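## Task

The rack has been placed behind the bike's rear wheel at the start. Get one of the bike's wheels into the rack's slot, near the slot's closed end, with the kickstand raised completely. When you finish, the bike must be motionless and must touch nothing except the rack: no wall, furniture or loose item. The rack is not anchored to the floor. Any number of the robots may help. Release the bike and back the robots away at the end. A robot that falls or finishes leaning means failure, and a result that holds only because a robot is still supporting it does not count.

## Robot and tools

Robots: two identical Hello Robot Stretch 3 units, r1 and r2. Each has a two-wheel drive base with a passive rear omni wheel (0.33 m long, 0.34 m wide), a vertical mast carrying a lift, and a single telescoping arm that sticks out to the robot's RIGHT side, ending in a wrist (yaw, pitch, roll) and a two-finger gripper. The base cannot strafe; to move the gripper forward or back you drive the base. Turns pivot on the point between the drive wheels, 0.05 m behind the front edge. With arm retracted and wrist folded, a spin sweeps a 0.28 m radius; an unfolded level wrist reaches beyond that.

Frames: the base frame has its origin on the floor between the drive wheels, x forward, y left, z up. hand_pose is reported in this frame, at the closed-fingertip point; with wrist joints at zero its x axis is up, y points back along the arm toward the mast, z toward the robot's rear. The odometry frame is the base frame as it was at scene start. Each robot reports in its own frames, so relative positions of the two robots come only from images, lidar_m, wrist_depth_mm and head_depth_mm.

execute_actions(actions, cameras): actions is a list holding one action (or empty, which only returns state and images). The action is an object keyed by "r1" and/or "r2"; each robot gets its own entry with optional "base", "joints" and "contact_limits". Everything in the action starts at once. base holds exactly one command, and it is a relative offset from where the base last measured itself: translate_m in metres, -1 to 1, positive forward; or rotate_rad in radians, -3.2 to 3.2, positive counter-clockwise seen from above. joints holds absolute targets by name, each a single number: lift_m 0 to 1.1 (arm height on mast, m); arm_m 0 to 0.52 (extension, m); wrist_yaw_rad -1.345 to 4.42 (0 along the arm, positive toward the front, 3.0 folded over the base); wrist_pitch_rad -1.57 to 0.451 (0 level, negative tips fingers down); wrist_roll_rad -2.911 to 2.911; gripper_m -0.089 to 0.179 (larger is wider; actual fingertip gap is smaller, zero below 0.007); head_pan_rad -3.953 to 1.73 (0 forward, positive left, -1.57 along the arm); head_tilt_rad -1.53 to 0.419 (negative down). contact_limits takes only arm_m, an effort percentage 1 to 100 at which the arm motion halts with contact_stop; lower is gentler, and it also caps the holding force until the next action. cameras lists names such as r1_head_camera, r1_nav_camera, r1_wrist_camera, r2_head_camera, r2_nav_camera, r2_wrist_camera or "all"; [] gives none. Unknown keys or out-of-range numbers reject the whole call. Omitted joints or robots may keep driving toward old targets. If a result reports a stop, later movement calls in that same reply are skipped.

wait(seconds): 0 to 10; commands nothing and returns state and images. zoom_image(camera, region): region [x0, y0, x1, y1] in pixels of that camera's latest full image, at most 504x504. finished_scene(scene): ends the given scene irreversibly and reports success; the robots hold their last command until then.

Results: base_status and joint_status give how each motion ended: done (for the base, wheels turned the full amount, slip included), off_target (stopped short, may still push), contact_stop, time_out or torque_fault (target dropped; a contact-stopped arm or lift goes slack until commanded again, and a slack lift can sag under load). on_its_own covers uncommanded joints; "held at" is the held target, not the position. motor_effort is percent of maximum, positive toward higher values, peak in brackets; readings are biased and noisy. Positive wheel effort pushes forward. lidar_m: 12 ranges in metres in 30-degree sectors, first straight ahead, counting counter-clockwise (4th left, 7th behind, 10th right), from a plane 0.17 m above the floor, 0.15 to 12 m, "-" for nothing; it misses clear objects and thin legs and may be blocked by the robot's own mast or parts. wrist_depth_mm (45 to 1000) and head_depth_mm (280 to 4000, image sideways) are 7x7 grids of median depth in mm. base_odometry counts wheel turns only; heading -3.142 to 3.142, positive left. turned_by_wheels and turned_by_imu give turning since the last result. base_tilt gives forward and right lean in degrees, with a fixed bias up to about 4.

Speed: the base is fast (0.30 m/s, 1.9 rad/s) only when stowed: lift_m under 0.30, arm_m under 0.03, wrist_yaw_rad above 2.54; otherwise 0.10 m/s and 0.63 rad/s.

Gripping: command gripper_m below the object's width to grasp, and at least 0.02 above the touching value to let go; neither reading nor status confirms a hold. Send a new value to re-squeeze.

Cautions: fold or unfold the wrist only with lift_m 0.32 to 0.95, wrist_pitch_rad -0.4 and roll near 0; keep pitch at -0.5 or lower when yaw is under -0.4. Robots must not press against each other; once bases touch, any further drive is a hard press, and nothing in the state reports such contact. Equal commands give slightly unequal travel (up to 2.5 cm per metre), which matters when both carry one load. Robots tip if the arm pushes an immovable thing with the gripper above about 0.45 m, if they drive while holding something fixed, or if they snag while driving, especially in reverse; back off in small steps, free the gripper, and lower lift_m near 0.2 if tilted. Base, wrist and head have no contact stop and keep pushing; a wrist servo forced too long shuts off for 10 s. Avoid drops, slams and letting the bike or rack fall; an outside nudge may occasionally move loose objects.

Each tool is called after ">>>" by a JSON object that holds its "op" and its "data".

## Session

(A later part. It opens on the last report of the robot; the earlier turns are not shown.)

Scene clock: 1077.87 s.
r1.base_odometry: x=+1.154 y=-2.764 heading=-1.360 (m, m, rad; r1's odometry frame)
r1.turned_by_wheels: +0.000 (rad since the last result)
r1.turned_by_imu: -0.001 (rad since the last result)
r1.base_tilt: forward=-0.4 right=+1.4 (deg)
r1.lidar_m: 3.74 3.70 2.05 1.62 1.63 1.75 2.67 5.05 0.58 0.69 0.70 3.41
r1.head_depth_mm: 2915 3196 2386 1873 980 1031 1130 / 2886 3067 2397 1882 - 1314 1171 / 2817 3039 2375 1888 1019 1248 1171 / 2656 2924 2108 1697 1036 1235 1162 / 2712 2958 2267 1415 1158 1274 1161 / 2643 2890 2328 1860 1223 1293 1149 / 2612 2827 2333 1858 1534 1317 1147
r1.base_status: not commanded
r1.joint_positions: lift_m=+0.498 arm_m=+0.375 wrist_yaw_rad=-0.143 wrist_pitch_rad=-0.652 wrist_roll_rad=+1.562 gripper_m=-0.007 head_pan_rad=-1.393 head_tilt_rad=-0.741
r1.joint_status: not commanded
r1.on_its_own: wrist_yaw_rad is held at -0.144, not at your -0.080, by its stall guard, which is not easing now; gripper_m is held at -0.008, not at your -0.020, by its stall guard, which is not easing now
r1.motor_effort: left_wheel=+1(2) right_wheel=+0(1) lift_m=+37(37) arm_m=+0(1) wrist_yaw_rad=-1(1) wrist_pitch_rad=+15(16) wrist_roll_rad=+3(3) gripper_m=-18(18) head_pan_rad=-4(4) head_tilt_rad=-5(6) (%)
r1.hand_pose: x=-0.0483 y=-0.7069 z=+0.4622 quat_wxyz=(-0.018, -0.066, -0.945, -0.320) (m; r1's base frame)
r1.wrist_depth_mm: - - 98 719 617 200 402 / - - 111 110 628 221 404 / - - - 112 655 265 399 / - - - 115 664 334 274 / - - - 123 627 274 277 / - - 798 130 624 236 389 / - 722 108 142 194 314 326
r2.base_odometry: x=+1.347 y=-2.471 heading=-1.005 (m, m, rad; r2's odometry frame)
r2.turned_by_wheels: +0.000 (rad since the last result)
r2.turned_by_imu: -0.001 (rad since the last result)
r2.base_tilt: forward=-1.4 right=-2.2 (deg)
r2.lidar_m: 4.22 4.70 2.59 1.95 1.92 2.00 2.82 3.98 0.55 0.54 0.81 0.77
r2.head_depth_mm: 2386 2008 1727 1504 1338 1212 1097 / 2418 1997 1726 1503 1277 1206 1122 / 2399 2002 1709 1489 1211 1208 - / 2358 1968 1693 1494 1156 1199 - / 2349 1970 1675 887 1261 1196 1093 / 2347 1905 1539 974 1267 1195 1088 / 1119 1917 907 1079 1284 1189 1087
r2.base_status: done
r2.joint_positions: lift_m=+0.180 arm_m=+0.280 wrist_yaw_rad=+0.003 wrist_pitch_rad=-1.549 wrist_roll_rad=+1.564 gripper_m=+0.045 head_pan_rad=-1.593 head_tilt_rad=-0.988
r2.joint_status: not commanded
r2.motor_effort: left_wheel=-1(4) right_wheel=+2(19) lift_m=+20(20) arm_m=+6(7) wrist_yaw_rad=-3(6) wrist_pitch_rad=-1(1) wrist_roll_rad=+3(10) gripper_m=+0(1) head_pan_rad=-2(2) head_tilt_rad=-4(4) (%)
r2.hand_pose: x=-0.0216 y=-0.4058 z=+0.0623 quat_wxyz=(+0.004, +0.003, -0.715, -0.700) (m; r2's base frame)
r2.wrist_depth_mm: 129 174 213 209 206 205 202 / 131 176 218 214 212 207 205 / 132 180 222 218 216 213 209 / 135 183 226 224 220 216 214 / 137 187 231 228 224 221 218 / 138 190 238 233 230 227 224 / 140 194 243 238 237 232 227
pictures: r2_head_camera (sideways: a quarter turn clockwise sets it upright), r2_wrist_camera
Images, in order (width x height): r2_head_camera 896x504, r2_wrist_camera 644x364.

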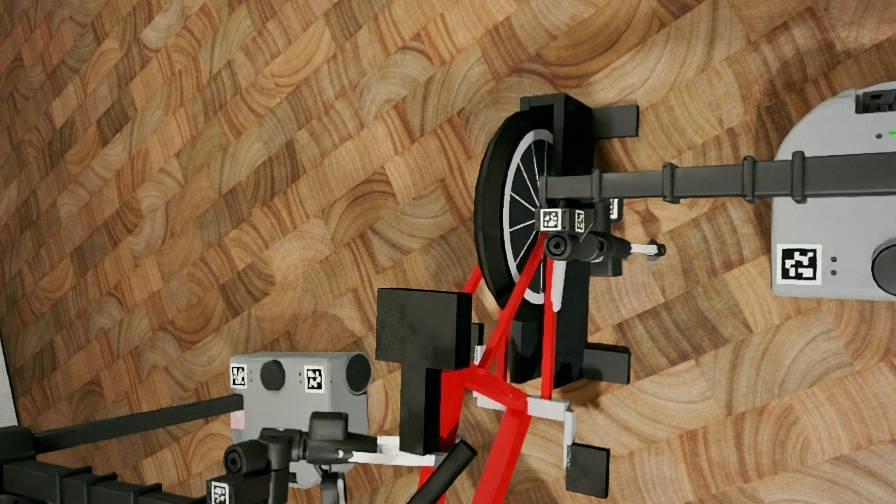

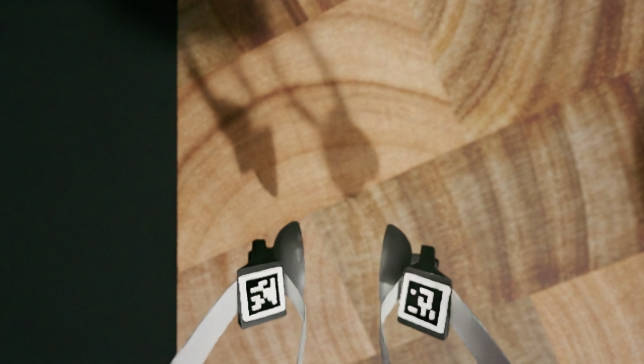

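>>> {"op": "execute_actions", "data": {"actions": [{"r2": {"joints": {"arm_m": 0.13, "head_tilt_rad": -0.9}}}], "cameras": ["r2_head_camera"]}}

>>> {"op": "execute_actions", "data": {"actions": [{"r1": {"joints": {"gripper_m": 0.1}}, "r2": {"joints": {"lift_m": 0.35}}}], "cameras": ["r2_head_camera", "r1_head_camera"]}}

Scene clock: 1085.90 s.
r1.base_odometry: x=+1.154 y=-2.764 heading=-1.360 (m, m, rad; r1's odometry frame)
r1.turned_by_wheels: +0.000 (rad since the last result)
r1.turned_by_imu: +0.000 (rad since the last result)
r1.base_tilt: forward=-0.4 right=+1.4 (deg)
r1.lidar_m: 3.76 3.71 2.06 1.62 1.63 1.76 2.67 5.04 0.58 0.69 0.70 3.41
r1.head_depth_mm: 2976 3187 2451 1894 976 1037 1129 / 2896 3107 2350 1902 - 1316 1169 / 2860 3083 2352 1885 1018 1260 1165 / 2650 2893 2121 1707 1029 1230 1161 / 2722 2902 2264 1580 1158 1283 1152 / 2656 2890 2313 1856 1223 1288 1158 / 2594 2817 2330 1840 1529 1307 1149
r1.base_status: not commanded
r1.joint_positions: lift_m=+0.498 arm_m=+0.375 wrist_yaw_rad=-0.143 wrist_pitch_rad=-0.652 wrist_roll_rad=+1.562 gripper_m=-0.007 head_pan_rad=-1.393 head_tilt_rad=-0.741
r1.joint_status: not commanded
r1.on_its_own: wrist_yaw_rad is held at -0.144, not at your -0.080, by its stall guard, which is not easing now; gripper_m is held at -0.008, not at your -0.020, by its stall guard, which is not easing now
r1.motor_effort: left_wheel=+0(0) right_wheel=+0(0) lift_m=+37(37) arm_m=+0(1) wrist_yaw_rad=-1(2) wrist_pitch_rad=+15(15) wrist_roll_rad=+3(3) gripper_m=-17(19) head_pan_rad=-3(3) head_tilt_rad=-5(6) (%)
r1.hand_pose: x=-0.0483 y=-0.7069 z=+0.4622 quat_wxyz=(-0.018, -0.066, -0.945, -0.320) (m; r1's base frame)
r1.wrist_depth_mm: - - 97 725 610 200 407 / - - 111 110 629 223 403 / - - - 112 657 265 399 / - - - 115 665 339 275 / - - - 123 620 275 275 / - - 799 130 615 236 391 / - 734 108 143 194 313 323
r2.base_odometry: x=+1.347 y=-2.471 heading=-1.005 (m, m, rad; r2's odometry frame)
r2.turned_by_wheels: +0.000 (rad since the last result)
r2.turned_by_imu: -0.001 (rad since the last result)
r2.base_tilt: forward=-1.4 right=-2.2 (deg)
r2.lidar_m: 4.22 4.70 2.59 1.95 1.92 1.99 2.82 3.98 0.55 0.54 0.81 0.77
r2.head_depth_mm: 2902 2258 1881 1600 1390 1235 1110 / 2926 2280 1875 1598 1373 1237 1106 / 2850 2264 1871 1603 1119 1248 1122 / 2738 2250 1859 1585 1117 1249 1116 / 2615 2243 1860 906 1136 1221 1098 / 2557 2166 1629 1500 1125 1215 1094 / 1195 2053 908 927 1327 1194 1096
r2.base_status: not commanded
r2.joint_positions: lift_m=+0.180 arm_m=+0.130 wrist_yaw_rad=+0.002 wrist_pitch_rad=-1.548 wrist_roll_rad=+1.564 gripper_m=+0.045 head_pan_rad=-1.593 head_tilt_rad=-0.902
r2.joint_status: all done
r2.motor_effort: left_wheel=-1(2) right_wheel=+2(2) lift_m=+20(20) arm_m=-6(7) wrist_yaw_rad=-2(3) wrist_pitch_rad=-1(1) wrist_roll_rad=+3(3) gripper_m=+0(0) head_pan_rad=-3(2) head_tilt_rad=+1(8) (%)
r2.hand_pose: x=-0.0216 y=-0.2569 z=+0.0622 quat_wxyz=(+0.003, +0.003, -0.715, -0.699) (m; r2's base frame)
r2.wrist_depth_mm: 220 217 213 209 207 204 - / 224 222 216 215 211 208 - / 229 225 221 218 213 213 - / 236 231 227 225 220 219 - / 241 236 232 229 225 - - / 246 241 238 234 230 - - / 253 246 242 239 235 - -
pictures: r2_head_camera (sideways: a quarter turn clockwise sets it upright)
Images, in order (width x height): r2_head_camera 896x504.

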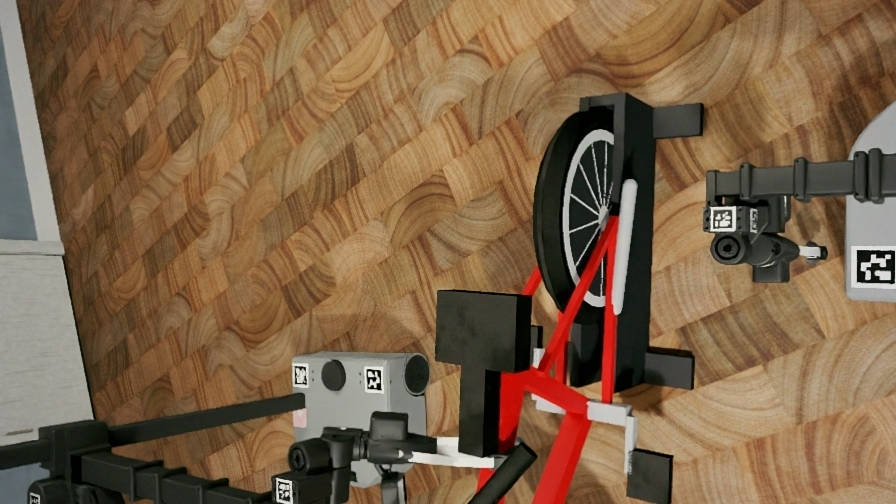

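Scene clock: 1088.27 s.
r1.base_odometry: x=+1.154 y=-2.764 heading=-1.360 (m, m, rad; r1's odometry frame)
r1.turned_by_wheels: +0.000 (rad since the last result)
r1.turned_by_imu: +0.000 (rad since the last result)
r1.base_tilt: forward=-0.4 right=+1.4 (deg)
r1.lidar_m: 3.75 3.71 2.06 1.62 1.63 1.76 2.67 5.06 0.58 0.69 0.70 3.41
r1.head_depth_mm: 3018 3177 2409 1908 984 1032 1127 / 2895 3135 2386 1886 - 1305 1165 / 2802 3038 2385 1889 1018 1255 1161 / 2669 2915 2131 1593 1034 1235 1163 / 2726 2966 1446 1604 1161 1269 1161 / 2669 2861 2362 1845 1227 1290 1155 / 2607 2809 2316 1854 1545 1317 1146
r1.base_status: not commanded
r1.joint_positions: lift_m=+0.498 arm_m=+0.375 wrist_yaw_rad=-0.143 wrist_pitch_rad=-0.640 wrist_roll_rad=+1.566 gripper_m=+0.100 head_pan_rad=-1.393 head_tilt_rad=-0.741
r1.joint_status: all done
r1.on_its_own: wrist_yaw_rad is held at -0.144, not at your -0.080, by its stall guard, which is not easing now
r1.motor_effort: left_wheel=+0(1) right_wheel=+0(0) lift_m=+37(37) arm_m=-1(1) wrist_yaw_rad=-2(1) wrist_pitch_rad=+9(15) wrist_roll_rad=+1(3) gripper_m=+1(82) head_pan_rad=-4(3) head_tilt_rad=-5(6) (%)
r1.hand_pose: x=-0.0487 y=-0.7091 z=+0.4646 quat_wxyz=(-0.020, -0.067, -0.947, -0.314) (m; r1's base frame)
r1.wrist_depth_mm: - - 99 105 626 198 400 / - - 115 107 633 224 396 / - - - 109 655 347 396 / - - - 114 658 341 269 / - - - 122 702 266 265 / - - 816 134 660 226 376 / - 663 109 132 151 207 316
r2.base_odometry: x=+1.347 y=-2.471 heading=-1.005 (m, m, rad; r2's odometry frame)
r2.turned_by_wheels: +0.000 (rad since the last result)
r2.turned_by_imu: +0.000 (rad since the last result)
r2.base_tilt: forward=-1.5 right=-2.2 (deg)
r2.lidar_m: 4.20 4.70 2.59 1.95 1.92 1.99 2.82 3.99 0.55 0.54 0.81 0.77
r2.head_depth_mm: 2944 2285 1879 1605 1398 1237 1106 / 2907 2268 1874 1592 1368 1232 1107 / 2850 2243 1869 1591 1117 - - / 2741 2247 1860 1599 1122 1268 1115 / 2627 2242 1859 908 1131 1223 1096 / 2522 2167 1614 1496 1130 1222 1097 / 1198 2048 908 919 1315 1195 1088
r2.base_status: not commanded
r2.joint_positions: lift_m=+0.350 arm_m=+0.130 wrist_yaw_rad=+0.002 wrist_pitch_rad=-1.548 wrist_roll_rad=+1.564 gripper_m=+0.045 head_pan_rad=-1.593 head_tilt_rad=-0.902
r2.joint_status: all done
r2.motor_effort: left_wheel=-2(1) right_wheel=+2(2) lift_m=+32(32) arm_m=-6(6) wrist_yaw_rad=-2(1) wrist_pitch_rad=-1(1) wrist_roll_rad=+3(3) gripper_m=+0(0) head_pan_rad=-3(2) head_tilt_rad=+1(1) (%)
r2.hand_pose: x=-0.0216 y=-0.2569 z=+0.2316 quat_wxyz=(+0.003, +0.003, -0.715, -0.699) (m; r2's base frame)
r2.wrist_depth_mm: 288 381 375 369 366 - - / 291 387 387 380 378 - - / 295 393 390 386 381 - - / 300 409 398 393 385 - - / 303 413 410 403 397 - - / 303 425 426 414 - - - / 307 412 429 421 416 404 402
pictures: r1_head_camera (sideways: a quarter turn clockwise sets it upright), r2_head_camera (sideways: a quarter turn clockwise sets it upright)
Images, in order (width x height): r1_head_camera 896x504, r2_head_camera 896x504.

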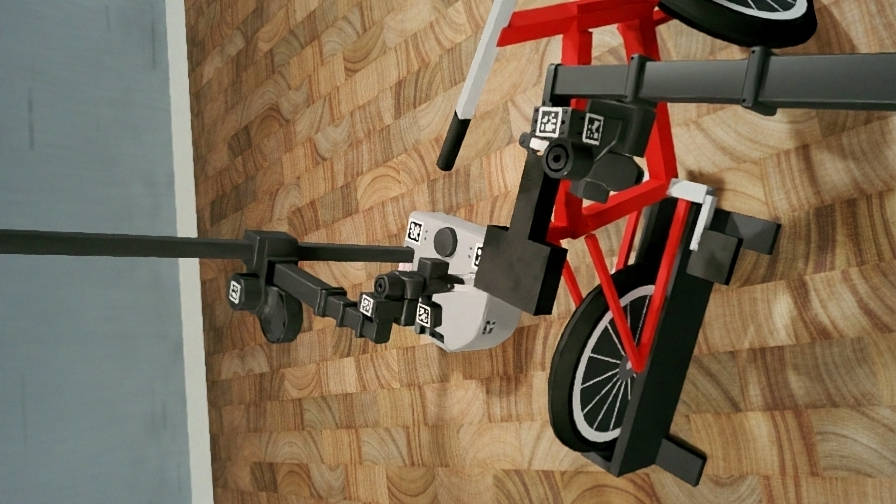

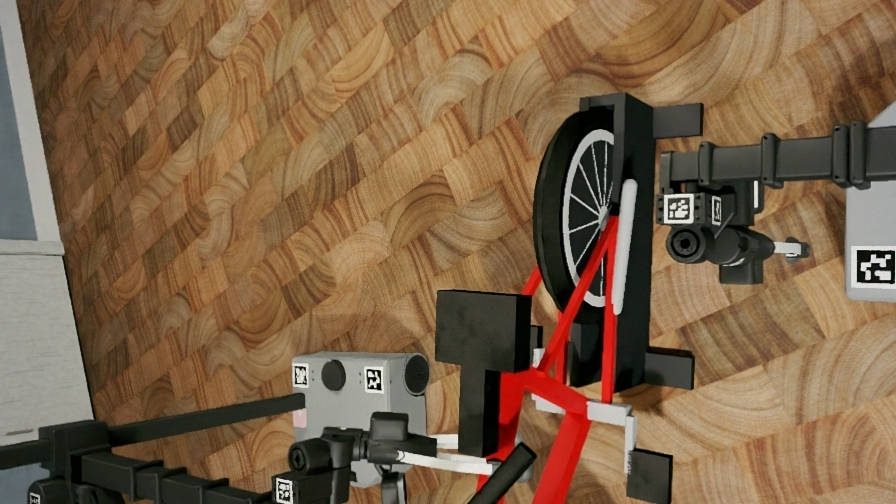

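>>> {"op": "execute_actions", "data": {"actions": [{"r1": {"joints": {"arm_m": 0.25, "lift_m": 0.585}}, "r2": {"joints": {"arm_m": 0.03}, "base": {"translate_m": -0.3}}}], "cameras": []}}

>>> {"op": "execute_actions", "data": {"actions": [{"r1": {"joints": {"arm_m": 0.02}}, "r2": {"joints": {"head_pan_rad": -1.1, "head_tilt_rad": -0.7}}}], "cameras": ["r2_head_camera", "r1_head_camera"]}}

Scene clock: 1103.10 s.
r1.base_odometry: x=+1.154 y=-2.764 heading=-1.360 (m, m, rad; r1's odometry frame)
r1.turned_by_wheels: +0.000 (rad since the last result)
r1.turned_by_imu: -0.001 (rad since the last result)
r1.base_tilt: forward=-0.4 right=+1.5 (deg)
r1.lidar_m: 3.74 3.70 2.06 1.63 1.63 1.76 2.67 5.05 0.58 0.69 0.70 3.40
r1.head_depth_mm: 2955 3192 2394 1899 946 1017 1123 / 2846 3101 2395 1871 1652 1276 1171 / 2791 3062 2393 1907 1005 1279 1159 / 2801 2979 2354 1860 1032 1227 1161 / 2672 2953 2348 1781 1160 1266 1161 / 2576 1547 1485 1653 1232 1294 1155 / 2589 2821 2251 1813 1537 1316 1155
r1.base_status: not commanded
r1.joint_positions: lift_m=+0.584 arm_m=+0.250 wrist_yaw_rad=-0.144 wrist_pitch_rad=-0.639 wrist_roll_rad=+1.567 gripper_m=+0.100 head_pan_rad=-1.393 head_tilt_rad=-0.741
r1.joint_status: all done
r1.on_its_own: wrist_yaw_rad is held at -0.144, not at your -0.080, by its stall guard, which is not easing now
r1.motor_effort: left_wheel=+1(1) right_wheel=+0(1) lift_m=+39(41) arm_m=-4(3) wrist_yaw_rad=+0(1) wrist_pitch_rad=+8(9) wrist_roll_rad=+1(2) gripper_m=+2(0) head_pan_rad=-3(4) head_tilt_rad=-5(5) (%)
r1.hand_pose: x=-0.0490 y=-0.5845 z=+0.5507 quat_wxyz=(-0.021, -0.068, -0.947, -0.314) (m; r1's base frame)
r1.wrist_depth_mm: 163 188 235 889 318 567 475 / - - - 870 353 580 480 / 210 - - 267 532 561 487 / - - - 282 781 416 485 / - - - 286 837 457 468 / - - 275 300 351 452 355 / - - - 288 817 442 512
r2.base_odometry: x=+1.186 y=-2.218 heading=-1.005 (m, m, rad; r2's odometry frame)
r2.turned_by_wheels: +0.000 (rad since the last result)
r2.turned_by_imu: -0.001 (rad since the last result)
r2.base_tilt: forward=-1.5 right=-2.4 (deg)
r2.lidar_m: 4.43 4.95 2.40 1.81 1.78 1.84 2.61 3.74 3.92 0.53 0.56 1.02
r2.head_depth_mm: 2888 2279 1887 1608 1402 1233 1107 / 2900 2282 1881 1598 1393 1231 1104 / 2874 2266 1862 1596 1389 1242 - / 2842 2254 1854 1580 1384 1229 - / 2747 2252 1843 1590 1166 1224 1099 / 2614 2235 1850 1577 1115 1218 1094 / 2544 2220 1759 1542 1120 1219 1094
r2.base_status: done
r2.joint_positions: lift_m=+0.350 arm_m=+0.030 wrist_yaw_rad=+0.002 wrist_pitch_rad=-1.548 wrist_roll_rad=+1.564 gripper_m=+0.045 head_pan_rad=-1.593 head_tilt_rad=-0.902
r2.joint_status: all done
r2.motor_effort: left_wheel=-1(5) right_wheel=+3(5) lift_m=+32(32) arm_m=-6(6) wrist_yaw_rad=-2(2) wrist_pitch_rad=-1(1) wrist_roll_rad=+3(3) gripper_m=+0(0) head_pan_rad=-2(2) head_tilt_rad=+1(1) (%)
r2.hand_pose: x=-0.0216 y=-0.1569 z=+0.2316 quat_wxyz=(+0.003, +0.003, -0.715, -0.699) (m; r2's base frame)
r2.wrist_depth_mm: 390 390 376 376 - - - / 398 392 390 380 - - - / 406 403 397 391 - - - / 413 408 398 397 - - - / 401 419 419 - - - - / 418 433 427 418 - - - / 421 440 430 428 413 403 401
pictures: none
No camera images: the call's "cameras" was empty. Leave "cameras" out to get every camera's image.

Scene clock: 1106.03 s.
r1.base_odometry: x=+1.154 y=-2.764 heading=-1.360 (m, m, rad; r1's odometry frame)
r1.turned_by_wheels: +0.000 (rad since the last result)
r1.turned_by_imu: +0.000 (rad since the last result)
r1.base_tilt: forward=-0.3 right=+1.5 (deg)
r1.lidar_m: 3.74 3.70 2.06 1.63 1.63 1.76 2.68 5.05 0.58 0.69 0.70 3.43
r1.head_depth_mm: 2966 3178 2412 1917 1007 1043 1129 / 2901 3131 2387 1903 1534 1296 1188 / 2841 3066 2368 1894 1064 1254 1189 / 2779 3071 2354 1882 1033 1241 1168 / 2743 2949 2346 1779 1162 1272 1158 / 2580 1553 1495 1660 1219 1297 1155 / 2610 2817 2256 1812 1535 1315 1148
r1.base_status: not commanded
r1.joint_positions: lift_m=+0.584 arm_m=+0.020 wrist_yaw_rad=-0.144 wrist_pitch_rad=-0.639 wrist_roll_rad=+1.567 gripper_m=+0.100 head_pan_rad=-1.393 head_tilt_rad=-0.741
r1.joint_status: all done
r1.on_its_own: wrist_yaw_rad is held at -0.144, not at your -0.080, by its stall guard, which is not easing now
r1.motor_effort: left_wheel=+0(0) right_wheel=+1(0) lift_m=+39(39) arm_m=-4(5) wrist_yaw_rad=-1(0) wrist_pitch_rad=+9(8) wrist_roll_rad=+1(1) gripper_m=+2(1) head_pan_rad=-3(3) head_tilt_rad=-5(6) (%)
r1.hand_pose: x=-0.0490 y=-0.3545 z=+0.5507 quat_wxyz=(-0.021, -0.068, -0.947, -0.314) (m; r1's base frame)
r1.wrist_depth_mm: - - - 485 500 574 470 / - 396 479 879 735 575 480 / - - - 938 779 596 489 / - - - - 686 610 499 / - - 491 675 630 598 513 / - - 498 - 638 607 519 / - - - 606 675 668 510
r2.base_odometry: x=+1.186 y=-2.218 heading=-1.005 (m, m, rad; r2's odometry frame)
r2.turned_by_wheels: +0.000 (rad since the last result)
r2.turned_by_imu: -0.001 (rad since the last result)
r2.base_tilt: forward=-1.3 right=-2.3 (deg)
r2.lidar_m: 4.40 4.96 2.40 1.81 1.79 1.85 2.62 3.74 3.91 0.53 0.55 1.01
r2.head_depth_mm: 2514 2816 2509 1958 1602 1349 1165 / 2513 2828 2495 1931 1590 1346 1133 / 2533 2831 2500 1883 1574 1044 1118 / 2456 1377 2184 1735 1572 1070 1160 / 2510 2760 2280 1752 958 1242 1156 / 2519 2809 2432 1915 1185 1282 1157 / 2536 2840 2424 1846 1427 1270 1146
r2.base_status: not commanded
r2.joint_positions: lift_m=+0.350 arm_m=+0.030 wrist_yaw_rad=+0.002 wrist_pitch_rad=-1.548 wrist_roll_rad=+1.564 gripper_m=+0.045 head_pan_rad=-1.107 head_tilt_rad=-0.705
r2.joint_status: all done
r2.motor_effort: left_wheel=-1(2) right_wheel=+3(2) lift_m=+32(32) arm_m=-6(6) wrist_yaw_rad=-2(2) wrist_pitch_rad=-1(1) wrist_roll_rad=+3(3) gripper_m=+0(0) head_pan_rad=+2(20) head_tilt_rad=+2(14) (%)
r2.hand_pose: x=-0.0216 y=-0.1569 z=+0.2316 quat_wxyz=(+0.003, +0.003, -0.715, -0.699) (m; r2's base frame)
r2.wrist_depth_mm: 393 379 379 374 - - - / 398 390 381 381 - - - / 410 398 388 387 - - - / 409 408 401 391 - - - / 402 422 410 - - - - / 419 425 422 413 - - - / 426 444 435 424 423 405 401
pictures: r1_head_camera (sideways: a quarter turn clockwise sets it upright), r2_head_camera (sideways: a quarter turn clockwise sets it upright)
Images, in order (width x height): r1_head_camera 896x504, r2_head_camera 896x504.

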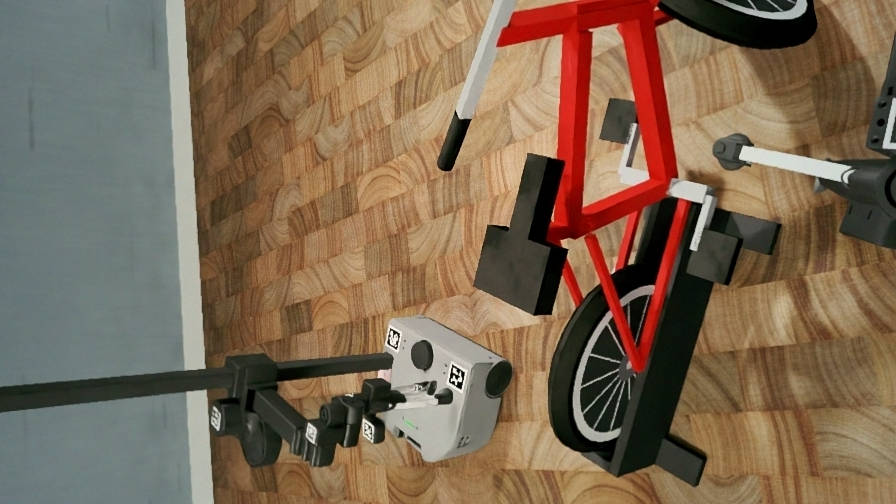

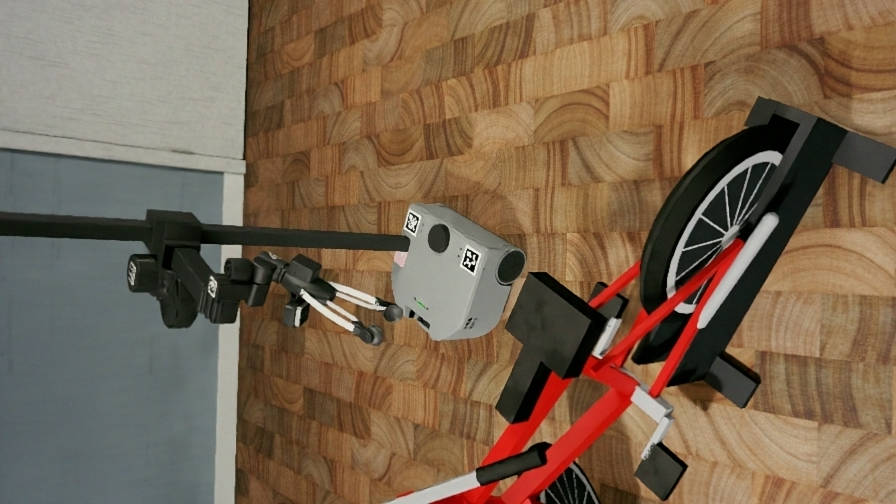

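>>> {"op": "finished_scene", "data": {"scene": 1}}

The scene is finished: the task was done.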